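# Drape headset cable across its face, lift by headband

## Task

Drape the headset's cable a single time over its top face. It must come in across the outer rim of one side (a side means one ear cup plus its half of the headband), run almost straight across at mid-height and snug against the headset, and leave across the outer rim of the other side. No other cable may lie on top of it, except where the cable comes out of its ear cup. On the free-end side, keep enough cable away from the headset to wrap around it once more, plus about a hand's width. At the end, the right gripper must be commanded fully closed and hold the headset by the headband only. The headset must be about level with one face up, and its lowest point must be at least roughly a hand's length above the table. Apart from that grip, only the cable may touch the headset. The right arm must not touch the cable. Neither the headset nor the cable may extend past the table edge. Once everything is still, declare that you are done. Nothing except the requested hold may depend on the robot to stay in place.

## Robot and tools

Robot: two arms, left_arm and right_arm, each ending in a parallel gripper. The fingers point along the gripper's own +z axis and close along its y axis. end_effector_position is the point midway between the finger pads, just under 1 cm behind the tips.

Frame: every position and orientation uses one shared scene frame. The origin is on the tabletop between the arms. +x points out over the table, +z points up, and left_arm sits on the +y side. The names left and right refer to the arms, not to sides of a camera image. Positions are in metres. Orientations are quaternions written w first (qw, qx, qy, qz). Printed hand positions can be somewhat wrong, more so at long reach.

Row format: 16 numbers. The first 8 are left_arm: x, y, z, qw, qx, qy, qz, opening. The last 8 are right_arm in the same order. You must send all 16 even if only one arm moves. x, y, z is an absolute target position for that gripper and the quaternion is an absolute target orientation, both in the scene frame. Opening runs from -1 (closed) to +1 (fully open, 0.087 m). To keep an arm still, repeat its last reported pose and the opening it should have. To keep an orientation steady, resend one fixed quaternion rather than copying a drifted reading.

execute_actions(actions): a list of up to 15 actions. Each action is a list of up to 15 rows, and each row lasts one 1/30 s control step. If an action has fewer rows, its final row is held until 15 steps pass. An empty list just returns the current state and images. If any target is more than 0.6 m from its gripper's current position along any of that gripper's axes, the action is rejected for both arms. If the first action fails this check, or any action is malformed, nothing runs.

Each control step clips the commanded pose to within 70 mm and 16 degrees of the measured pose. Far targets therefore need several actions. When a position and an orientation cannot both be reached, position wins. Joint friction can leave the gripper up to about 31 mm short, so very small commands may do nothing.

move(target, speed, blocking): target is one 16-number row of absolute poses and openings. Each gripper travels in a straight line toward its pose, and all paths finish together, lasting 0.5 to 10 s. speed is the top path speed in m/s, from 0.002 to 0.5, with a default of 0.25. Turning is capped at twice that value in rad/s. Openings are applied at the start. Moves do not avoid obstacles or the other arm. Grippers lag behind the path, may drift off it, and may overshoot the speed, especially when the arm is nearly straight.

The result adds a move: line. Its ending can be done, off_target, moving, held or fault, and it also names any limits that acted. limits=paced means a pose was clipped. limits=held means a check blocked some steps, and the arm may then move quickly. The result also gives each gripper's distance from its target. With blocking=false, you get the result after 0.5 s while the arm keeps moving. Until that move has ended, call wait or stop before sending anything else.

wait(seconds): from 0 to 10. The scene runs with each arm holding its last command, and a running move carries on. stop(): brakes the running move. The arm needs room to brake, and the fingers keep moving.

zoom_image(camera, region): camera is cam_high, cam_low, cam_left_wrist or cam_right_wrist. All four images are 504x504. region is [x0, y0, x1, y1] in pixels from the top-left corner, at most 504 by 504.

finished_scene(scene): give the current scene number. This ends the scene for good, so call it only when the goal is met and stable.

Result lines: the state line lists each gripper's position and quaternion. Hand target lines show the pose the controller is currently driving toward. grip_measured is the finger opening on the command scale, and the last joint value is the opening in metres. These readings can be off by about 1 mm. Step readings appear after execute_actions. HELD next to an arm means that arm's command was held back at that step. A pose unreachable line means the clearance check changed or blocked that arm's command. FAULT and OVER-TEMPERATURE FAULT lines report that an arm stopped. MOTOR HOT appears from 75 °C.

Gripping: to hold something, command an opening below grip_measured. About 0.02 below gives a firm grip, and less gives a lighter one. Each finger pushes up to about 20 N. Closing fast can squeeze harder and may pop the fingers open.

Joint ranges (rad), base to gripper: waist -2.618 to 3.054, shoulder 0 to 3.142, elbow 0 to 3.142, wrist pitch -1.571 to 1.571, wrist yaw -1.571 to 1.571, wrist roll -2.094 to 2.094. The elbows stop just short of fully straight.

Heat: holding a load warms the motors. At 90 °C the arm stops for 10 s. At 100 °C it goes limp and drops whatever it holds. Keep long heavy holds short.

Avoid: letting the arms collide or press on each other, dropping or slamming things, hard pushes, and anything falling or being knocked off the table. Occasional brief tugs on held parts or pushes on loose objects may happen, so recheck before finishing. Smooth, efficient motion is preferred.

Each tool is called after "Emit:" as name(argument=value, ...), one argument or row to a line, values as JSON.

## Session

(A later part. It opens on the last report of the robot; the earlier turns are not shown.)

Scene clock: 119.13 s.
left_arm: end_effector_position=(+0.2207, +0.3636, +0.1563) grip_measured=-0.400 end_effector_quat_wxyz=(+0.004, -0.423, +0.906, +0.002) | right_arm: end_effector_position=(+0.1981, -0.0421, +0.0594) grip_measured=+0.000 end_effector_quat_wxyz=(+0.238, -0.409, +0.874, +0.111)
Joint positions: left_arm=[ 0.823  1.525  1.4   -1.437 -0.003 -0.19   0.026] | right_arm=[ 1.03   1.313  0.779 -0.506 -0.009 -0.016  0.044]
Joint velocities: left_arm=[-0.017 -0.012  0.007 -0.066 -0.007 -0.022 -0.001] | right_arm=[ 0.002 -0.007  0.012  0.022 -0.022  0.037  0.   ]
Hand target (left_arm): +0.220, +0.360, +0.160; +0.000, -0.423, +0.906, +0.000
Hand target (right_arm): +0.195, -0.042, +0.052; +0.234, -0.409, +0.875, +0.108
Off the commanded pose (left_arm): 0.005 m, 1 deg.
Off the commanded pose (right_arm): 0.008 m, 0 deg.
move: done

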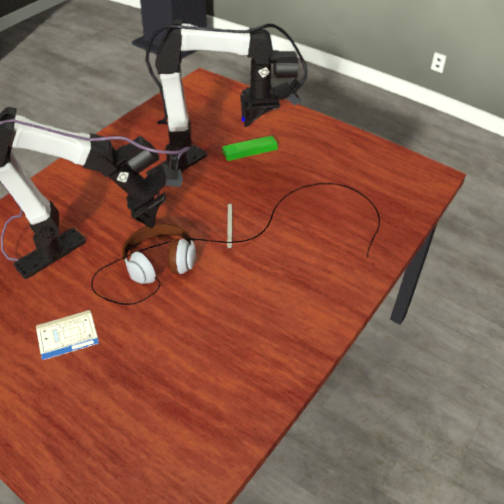

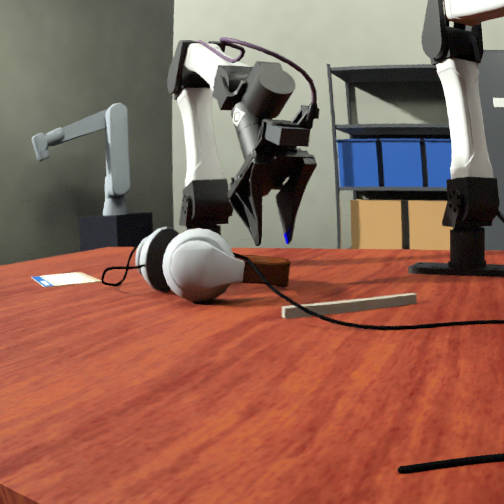

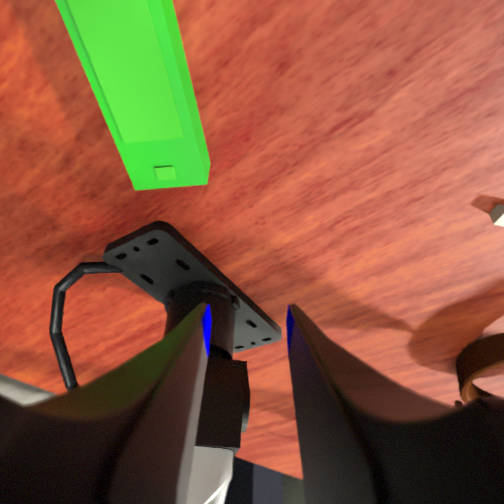

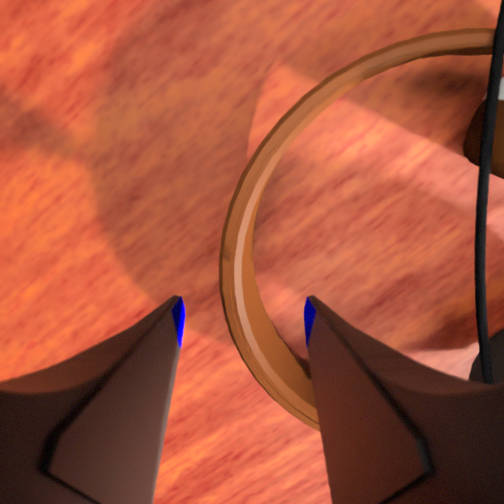

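Emit:
move(
  target=[0.22,0.36,0.16,0,-0.423,0.906,0,-0.4, 0.211,-0.021,0.005,0.2345,-0.409,0.875,0.109,0.0],
  speed=0.04,
)

Scene clock: 121.27 s.
left_arm: end_effector_position=(+0.2206, +0.3635, +0.1563) grip_measured=-0.400 end_effector_quat_wxyz=(+0.004, -0.423, +0.906, +0.002) | right_arm: end_effector_position=(+0.2153, -0.0224, +0.0128) grip_measured=+0.000 end_effector_quat_wxyz=(+0.238, -0.407, +0.875, +0.111)
Joint positions: left_arm=[ 0.823  1.525  1.4   -1.438 -0.003 -0.19   0.026] | right_arm=[ 1.03   1.506  0.733 -0.267 -0.008 -0.013  0.044]
Joint velocities: left_arm=[-0.002  0.002  0.017 -0.007 -0.007  0.081 -0.   ] | right_arm=[-0.012 -0.017 -0.012 -0.007 -0.007 -0.051  0.001]
Hand target (left_arm): +0.220, +0.360, +0.160; -0.000, -0.423, +0.906, -0.000
Hand target (right_arm): +0.210, -0.023, +0.005; +0.234, -0.409, +0.875, +0.109
Off the commanded pose (left_arm): 0.005 m, 1 deg.
Off the commanded pose (right_arm): 0.009 m, 1 deg.
move: done

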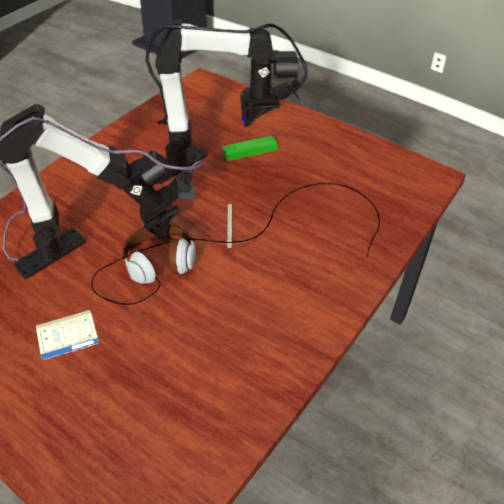

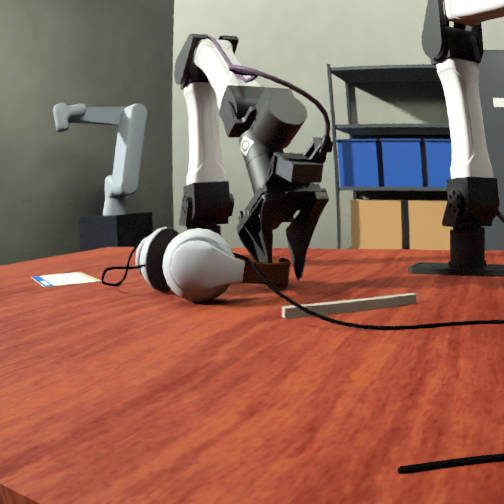

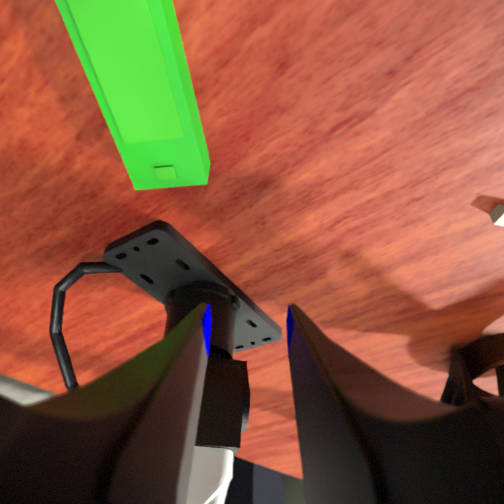

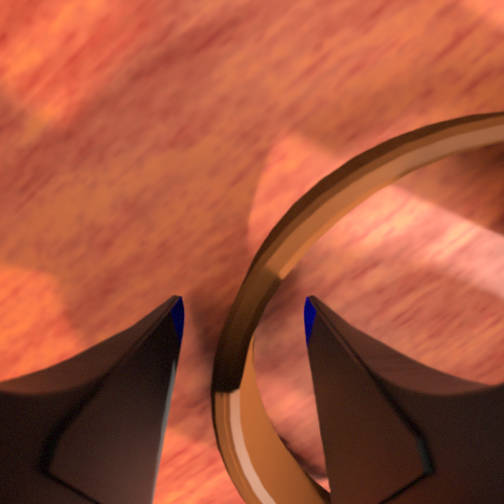

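Emit:
execute_actions(
  actions=[
    [[0.22,0.36,0.16,0,-0.423,0.906,0,-0.4, 0.211,-0.021,0.005,0.2345,-0.409,0.875,0.109,-0.05],[0.22,0.36,0.16,0,-0.423,0.906,0,-0.4, 0.211,-0.021,0.005,0.2345,-0.409,0.875,0.109,-0.1],[0.22,0.36,0.16,0,-0.423,0.906,0,-0.4, 0.211,-0.021,0.005,0.2345,-0.409,0.875,0.109,-0.15],[0.22,0.36,0.16,0,-0.423,0.906,0,-0.4, 0.211,-0.021,0.005,0.2345,-0.409,0.875,0.109,-0.2],[0.22,0.36,0.16,0,-0.423,0.906,0,-0.4, 0.211,-0.021,0.005,0.2345,-0.409,0.875,0.109,-0.24],[0.22,0.36,0.16,0,-0.423,0.906,0,-0.4, 0.211,-0.021,0.005,0.2345,-0.409,0.875,0.109,-0.28],[0.22,0.36,0.16,0,-0.423,0.906,0,-0.4, 0.211,-0.021,0.005,0.2345,-0.409,0.875,0.109,-0.32],[0.22,0.36,0.16,0,-0.423,0.906,0,-0.4, 0.211,-0.021,0.005,0.2345,-0.409,0.875,0.109,-0.36],[0.22,0.36,0.16,0,-0.423,0.906,0,-0.4, 0.211,-0.021,0.005,0.2345,-0.409,0.875,0.109,-0.4],[0.22,0.36,0.16,0,-0.423,0.906,0,-0.4, 0.211,-0.021,0.005,0.2345,-0.409,0.875,0.109,-0.43],[0.22,0.36,0.16,0,-0.423,0.906,0,-0.4, 0.211,-0.021,0.005,0.2345,-0.409,0.875,0.109,-0.46],[0.22,0.36,0.16,0,-0.423,0.906,0,-0.4, 0.211,-0.021,0.005,0.2345,-0.409,0.875,0.109,-0.49],[0.22,0.36,0.16,0,-0.423,0.906,0,-0.4, 0.211,-0.021,0.005,0.2345,-0.409,0.875,0.109,-0.52],[0.22,0.36,0.16,0,-0.423,0.906,0,-0.4, 0.211,-0.021,0.005,0.2345,-0.409,0.875,0.109,-0.55],[0.22,0.36,0.16,0,-0.423,0.906,0,-0.4, 0.211,-0.021,0.005,0.2345,-0.409,0.875,0.109,-0.58]],
    [[0.22,0.36,0.16,0,-0.423,0.906,0,-0.4, 0.211,-0.021,0.005,0.2345,-0.409,0.875,0.109,-0.6],[0.22,0.36,0.16,0,-0.423,0.906,0,-0.4, 0.211,-0.021,0.005,0.2345,-0.409,0.875,0.109,-0.62],[0.22,0.36,0.16,0,-0.423,0.906,0,-0.4, 0.211,-0.021,0.005,0.2345,-0.409,0.875,0.109,-0.64],[0.22,0.36,0.16,0,-0.423,0.906,0,-0.4, 0.211,-0.021,0.005,0.2345,-0.409,0.875,0.109,-0.66],[0.22,0.36,0.16,0,-0.423,0.906,0,-0.4, 0.211,-0.021,0.005,0.2345,-0.409,0.875,0.109,-0.68],[0.22,0.36,0.16,0,-0.423,0.906,0,-0.4, 0.211,-0.021,0.005,0.2345,-0.409,0.875,0.109,-0.7],[0.22,0.36,0.16,0,-0.423,0.906,0,-0.4, 0.211,-0.021,0.005,0.2345,-0.409,0.875,0.109,-0.72],[0.22,0.36,0.16,0,-0.423,0.906,0,-0.4, 0.211,-0.021,0.005,0.2345,-0.409,0.875,0.109,-0.74],[0.22,0.36,0.16,0,-0.423,0.906,0,-0.4, 0.211,-0.021,0.005,0.2345,-0.409,0.875,0.109,-0.76],[0.22,0.36,0.16,0,-0.423,0.906,0,-0.4, 0.211,-0.021,0.005,0.2345,-0.409,0.875,0.109,-0.78],[0.22,0.36,0.16,0,-0.423,0.906,0,-0.4, 0.211,-0.021,0.005,0.2345,-0.409,0.875,0.109,-0.8],[0.22,0.36,0.16,0,-0.423,0.906,0,-0.4, 0.211,-0.021,0.005,0.2345,-0.409,0.875,0.109,-0.82],[0.22,0.36,0.16,0,-0.423,0.906,0,-0.4, 0.211,-0.021,0.005,0.2345,-0.409,0.875,0.109,-0.85],[0.22,0.36,0.16,0,-0.423,0.906,0,-0.4, 0.211,-0.021,0.005,0.2345,-0.409,0.875,0.109,-0.9],[0.22,0.36,0.16,0,-0.423,0.906,0,-0.4, 0.211,-0.021,0.005,0.2345,-0.409,0.875,0.109,-1]],
  ],
)

Scene clock: 124.40 s.
left_arm: end_effector_position=(+0.2206, +0.3635, +0.1563) grip_measured=-0.400 end_effector_quat_wxyz=(+0.004, -0.423, +0.906, +0.002) | right_arm: end_effector_position=(+0.2191, -0.0216, +0.0140) grip_measured=-0.744 end_effector_quat_wxyz=(+0.247, -0.404, +0.874, +0.106)
Joint positions: left_arm=[ 0.823  1.525  1.4   -1.438 -0.003 -0.19   0.026] | right_arm=[ 1.033  1.506  0.733 -0.254  0.012 -0.01   0.011]
Joint velocities: left_arm=[ 0.002 -0.007  0.017 -0.007 -0.037 -0.007  0.001] | right_arm=[-0.002 -0.012  0.012 -0.095  0.037  0.007 -0.001]
Hand target (left_arm): +0.220, +0.360, +0.160; +0.000, -0.423, +0.906, -0.000
Hand target (right_arm): +0.211, -0.021, +0.005; +0.235, -0.409, +0.875, +0.109
Off the commanded pose (left_arm): 0.005 m, 1 deg.
Off the commanded pose (right_arm): 0.012 m, 2 deg.
Step readings (end_effector_position; steps 1 to 15: 1st action; 16 to 30: 2nd action):
0: left_arm (+0.2206, +0.3635, +0.1563) | right_arm (+0.2155, -0.0221, +0.0129)
1: left_arm (+0.2206, +0.3635, +0.1563) | right_arm (+0.2155, -0.0221, +0.0129)
2: left_arm (+0.2206, +0.3635, +0.1563) | right_arm (+0.2155, -0.0221, +0.0129)
4: left_arm (+0.2206, +0.3635, +0.1563) | right_arm (+0.2156, -0.0220, +0.0129)
8: left_arm (+0.2206, +0.3635, +0.1563) | right_arm (+0.2156, -0.0220, +0.0130)
15: left_arm (+0.2206, +0.3635, +0.1563) | right_arm (+0.2156, -0.0220, +0.0130)
16: left_arm (+0.2206, +0.3635, +0.1563) | right_arm (+0.2155, -0.0219, +0.0130)
17: left_arm (+0.2206, +0.3635, +0.1563) | right_arm (+0.2153, -0.0216, +0.0130)
19: left_arm (+0.2206, +0.3635, +0.1563) | right_arm (+0.2151, -0.0215, +0.0130)
23: left_arm (+0.2206, +0.3635, +0.1563) | right_arm (+0.2163, -0.0220, +0.0131)
30: end_effector_position above

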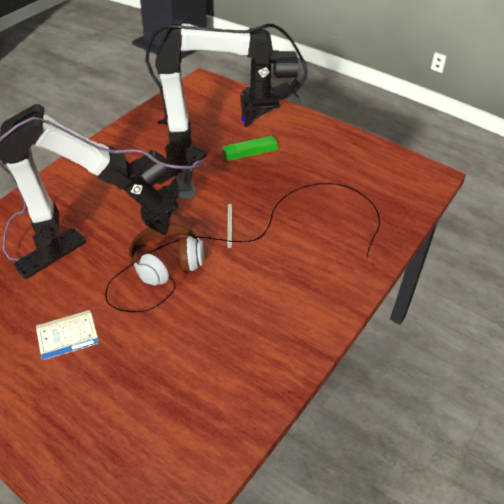

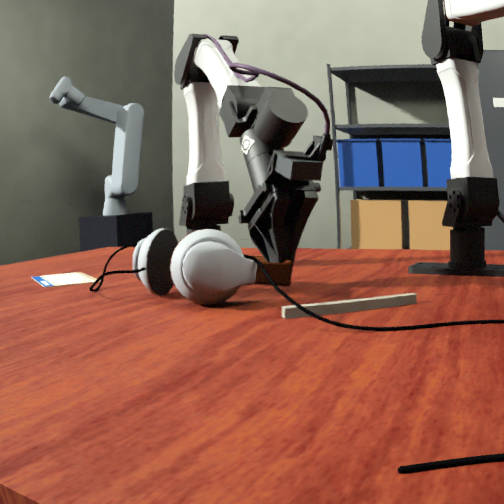

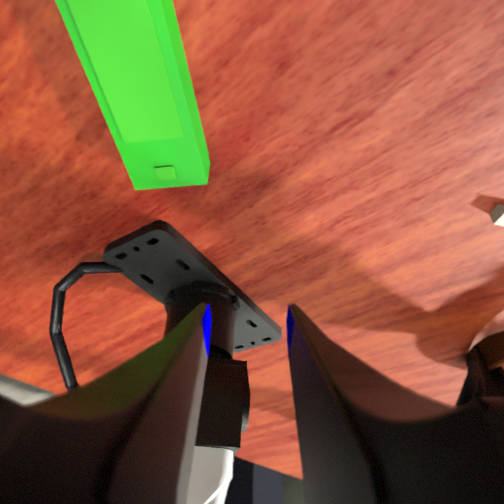

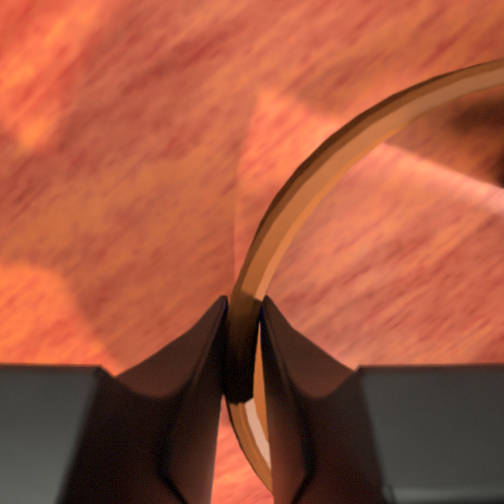

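Emit:
zoom_image(
  camera="cam_high",
  region=[80, 180, 260, 320],
)

Region (80, 180, 260, 320) of cam_high's 504x504 image, scaled by 2.800, with more detail than that image has.

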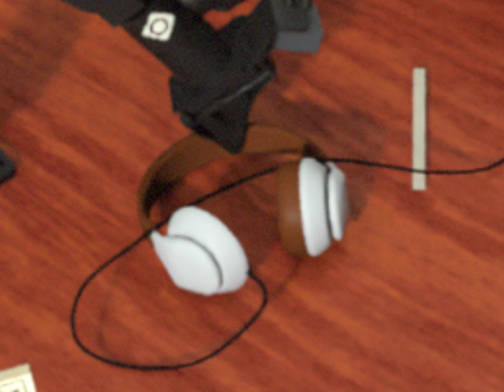

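Emit:
move(
  target=[0.22,0.36,0.16,0,-0.423,0.906,0,-0.4, 0.215,-0.022,0.10,0.2345,-0.409,0.875,0.109,-1],
  speed=0.04,
)

Scene clock: 127.83 s.
left_arm: end_effector_position=(+0.2206, +0.3635, +0.1563) grip_measured=-0.400 end_effector_quat_wxyz=(+0.004, -0.423, +0.906, +0.002) | right_arm: end_effector_position=(+0.2079, -0.0270, +0.0820) grip_measured=-0.794 end_effector_quat_wxyz=(+0.208, -0.412, +0.881, +0.103)
Joint positions: left_arm=[ 0.823  1.525  1.4   -1.438 -0.003 -0.19   0.026] | right_arm=[ 1.033  1.419  0.975 -0.66  -0.016 -0.01   0.009]
Joint velocities: left_arm=[-0.017 -0.007 -0.007  0.007 -0.022 -0.022  0.   ] | right_arm=[-0.017 -0.002  0.007 -0.037  0.007  0.007  0.001]
Hand target (left_arm): +0.220, +0.360, +0.160; +0.000, -0.423, +0.906, -0.000
Hand target (right_arm): +0.216, -0.021, +0.100; +0.234, -0.409, +0.875, +0.109
Off the commanded pose (left_arm): 0.005 m, 1 deg.
Off the commanded pose (right_arm): 0.020 m, 3 deg.
move: off_target (right_arm)

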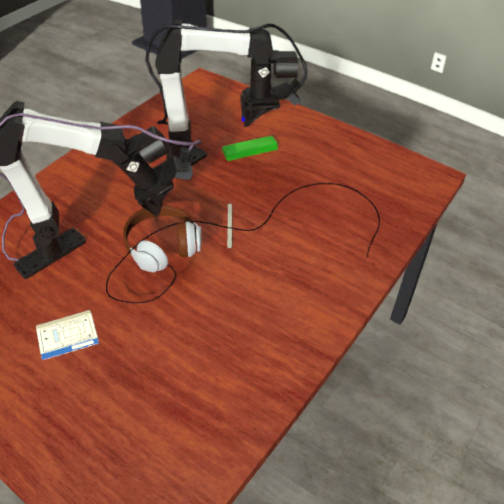

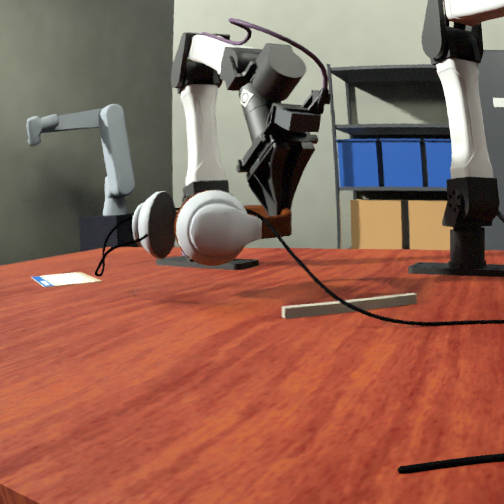

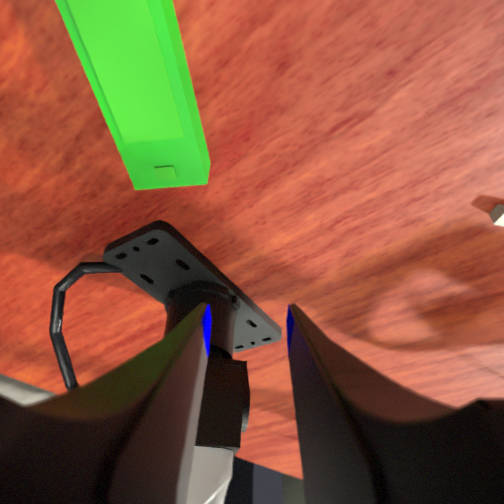

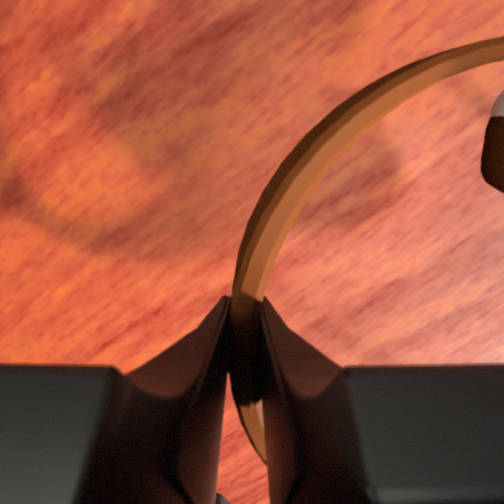

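Emit:
move(
  target=[0.22,0.36,0.16,0,-0.423,0.906,0,-0.4, 0.215,-0.022,0.20,0.2345,-0.409,0.875,0.109,-1],
  speed=0.04,
)

Scene clock: 131.60 s.
left_arm: end_effector_position=(+0.2206, +0.3635, +0.1563) grip_measured=-0.400 end_effector_quat_wxyz=(+0.004, -0.423, +0.906, +0.002) | right_arm: end_effector_position=(+0.2097, -0.0224, +0.1887) grip_measured=-0.794 end_effector_quat_wxyz=(+0.216, -0.411, +0.879, +0.111)
Joint positions: left_arm=[ 0.823  1.525  1.4   -1.438 -0.003 -0.19   0.026] | right_arm=[ 1.033  1.419  1.394 -1.056 -0.025 -0.009  0.009]
Joint velocities: left_arm=[-0.002 -0.002 -0.012  0.037 -0.037 -0.051  0.   ] | right_arm=[ 0.012  0.002 -0.012 -0.11   0.007  0.022  0.   ]
Hand target (left_arm): +0.220, +0.360, +0.160; +0.000, -0.423, +0.906, -0.000
Hand target (right_arm): +0.217, -0.020, +0.200; +0.235, -0.409, +0.875, +0.109
Off the commanded pose (left_arm): 0.005 m, 1 deg.
Off the commanded pose (right_arm): 0.012 m, 2 deg.
move: off_target (right_arm)

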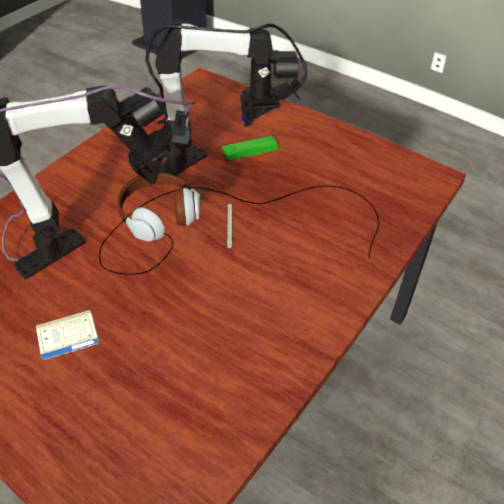

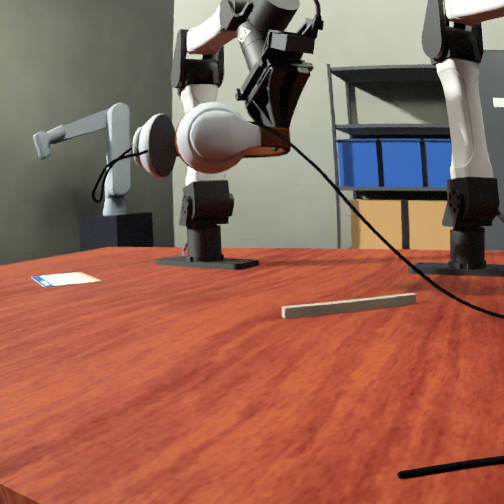

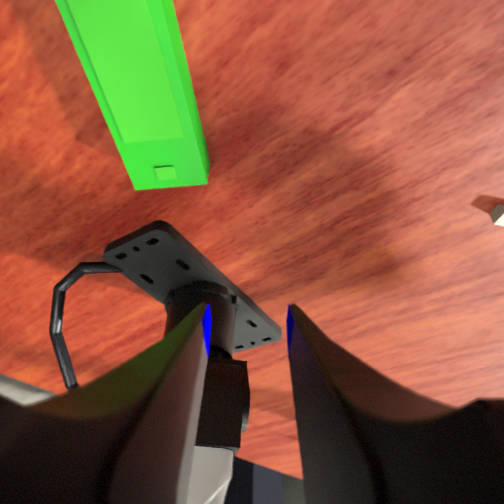

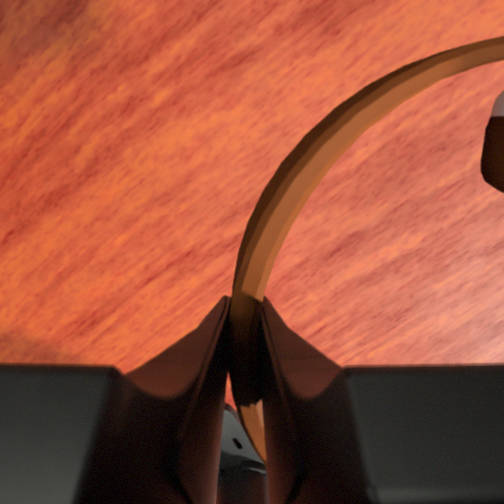

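Emit:
move(
  target=[0.22,0.36,0.16,0,-0.423,0.906,0,-0.4, 0.225,-0.010,0.285,0.2345,-0.409,0.875,0.109,-1],
  speed=0.04,
)

Scene clock: 134.77 s.
left_arm: end_effector_position=(+0.2206, +0.3635, +0.1563) grip_measured=-0.400 end_effector_quat_wxyz=(+0.004, -0.423, +0.906, +0.002) | right_arm: end_effector_position=(+0.2200, -0.0083, +0.2758) grip_measured=-0.794 end_effector_quat_wxyz=(+0.214, -0.412, +0.878, +0.115)
Joint positions: left_arm=[ 0.823  1.525  1.4   -1.438 -0.003 -0.19   0.026] | right_arm=[ 1.033  1.619  1.959 -1.42  -0.033 -0.009  0.009]
Joint velocities: left_arm=[-0.002 -0.007  0.007  0.022 -0.051  0.066 -0.   ] | right_arm=[ 0.002 -0.002 -0.012 -0.007 -0.022 -0.022  0.001]
Hand target (left_arm): +0.220, +0.360, +0.160; +0.000, -0.423, +0.906, -0.000
Hand target (right_arm): +0.226, -0.008, +0.285; +0.235, -0.409, +0.875, +0.109
Off the commanded pose (left_arm): 0.005 m, 1 deg.
Off the commanded pose (right_arm): 0.011 m, 2 deg.
move: off_target (right_arm)

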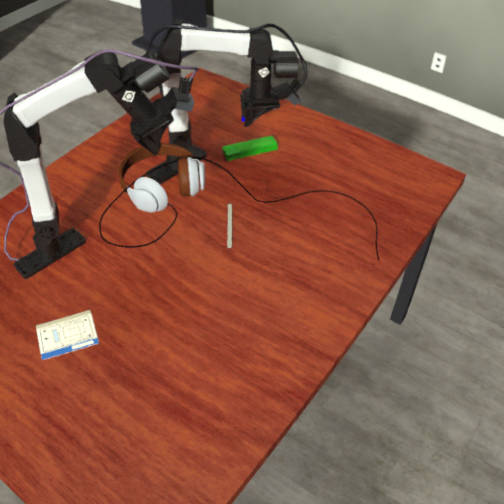

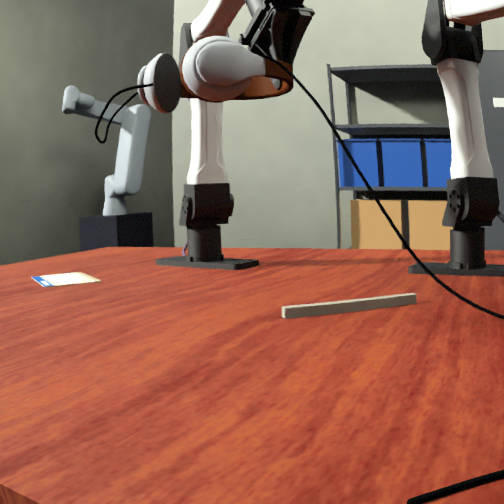

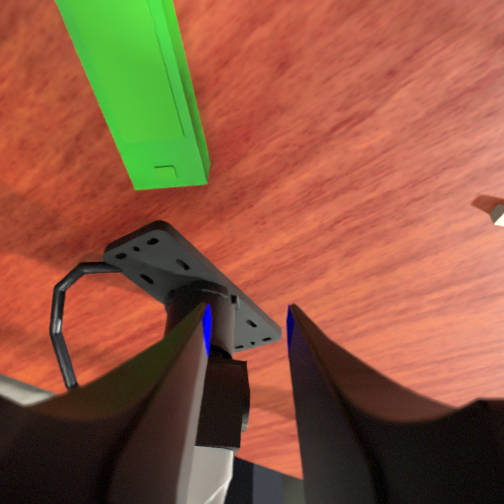

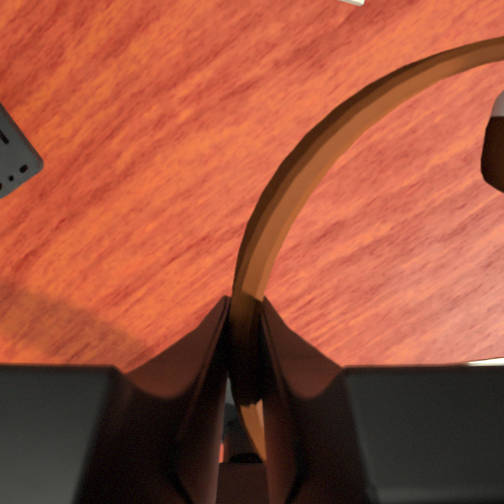

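Emit:
zoom_image(
  camera="cam_high",
  region=[80, 110, 260, 260],
)

Emit:
zoom_image(
  camera="cam_high",
  region=[300, 170, 460, 300],
)

Region (80, 110, 260, 260) of cam_high's 504x504 image, scaled by 2.800, with more detail than that image has.

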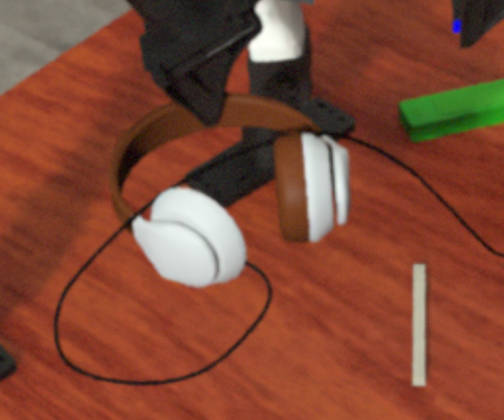

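Region (300, 170, 460, 300) of cam_high's 504x504 image, scaled by 3.150, with more detail than that image has; it fills the top 410 rows of this view, and the rest is white.

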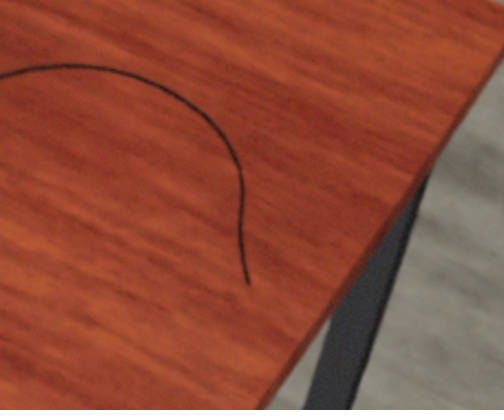

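Emit:
wait(
  seconds=1.5,
)

Scene clock: 136.63 s.
left_arm: end_effector_position=(+0.2206, +0.3635, +0.1563) grip_measured=-0.400 end_effector_quat_wxyz=(+0.004, -0.423, +0.906, +0.002) | right_arm: end_effector_position=(+0.2199, -0.0085, +0.2757) grip_measured=-0.794 end_effector_quat_wxyz=(+0.214, -0.412, +0.878, +0.115)
Joint positions: left_arm=[ 0.823  1.525  1.4   -1.438 -0.003 -0.19   0.026] | right_arm=[ 1.033  1.619  1.959 -1.421 -0.033 -0.009  0.009]
Joint velocities: left_arm=[-0.007  0.012 -0.007 -0.007 -0.007  0.095  0.001] | right_arm=[ 0.012  0.007  0.012 -0.007  0.007 -0.007  0.   ]
Hand target (left_arm): +0.220, +0.360, +0.160; +0.000, -0.423, +0.906, -0.000
Hand target (right_arm): +0.226, -0.008, +0.285; +0.235, -0.409, +0.875, +0.109
Off the commanded pose (left_arm): 0.005 m, 1 deg.
Off the commanded pose (right_arm): 0.011 m, 2 deg.
wait: 1.50 s; at rest from the start

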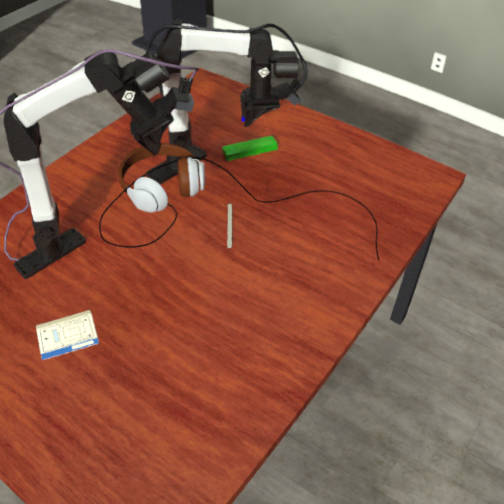

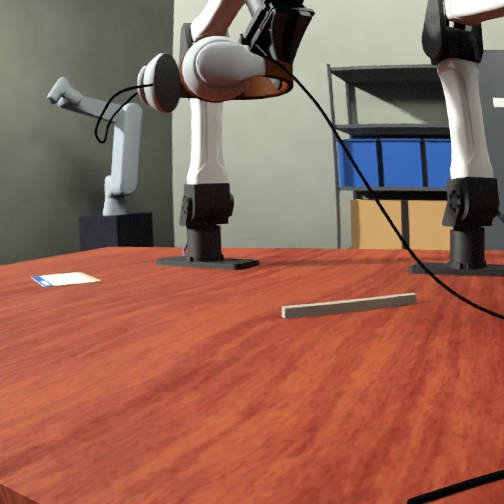

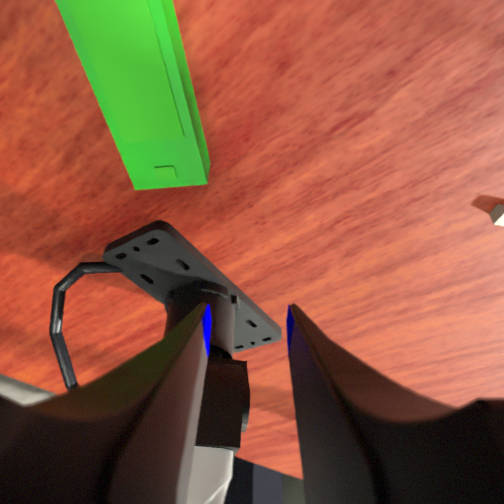

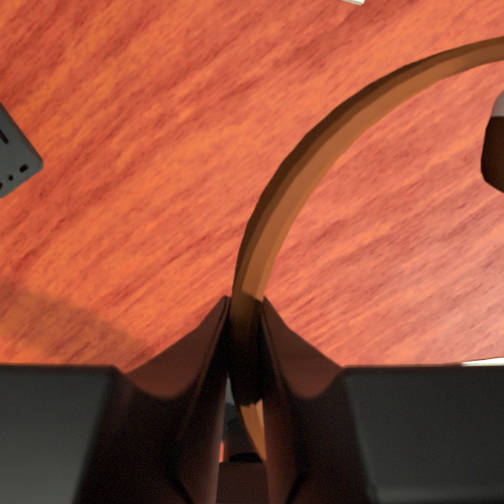

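Emit:
zoom_image(
  camera="cam_low",
  region=[80, 0, 340, 160],
)

Region (80, 0, 340, 160) of cam_low's 504x504 image, scaled by 1.938, with more detail than that image has; it fills the top 310 rows of this view, and the rest is white.

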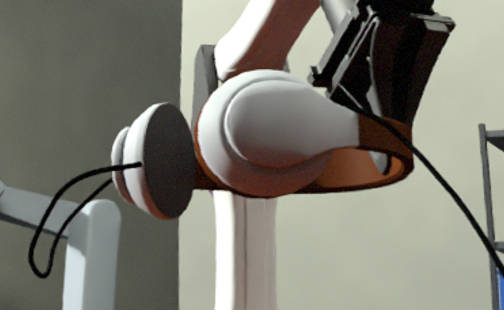

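Emit:
finished_scene(
  scene=1,
)

The scene is finished: the task was done.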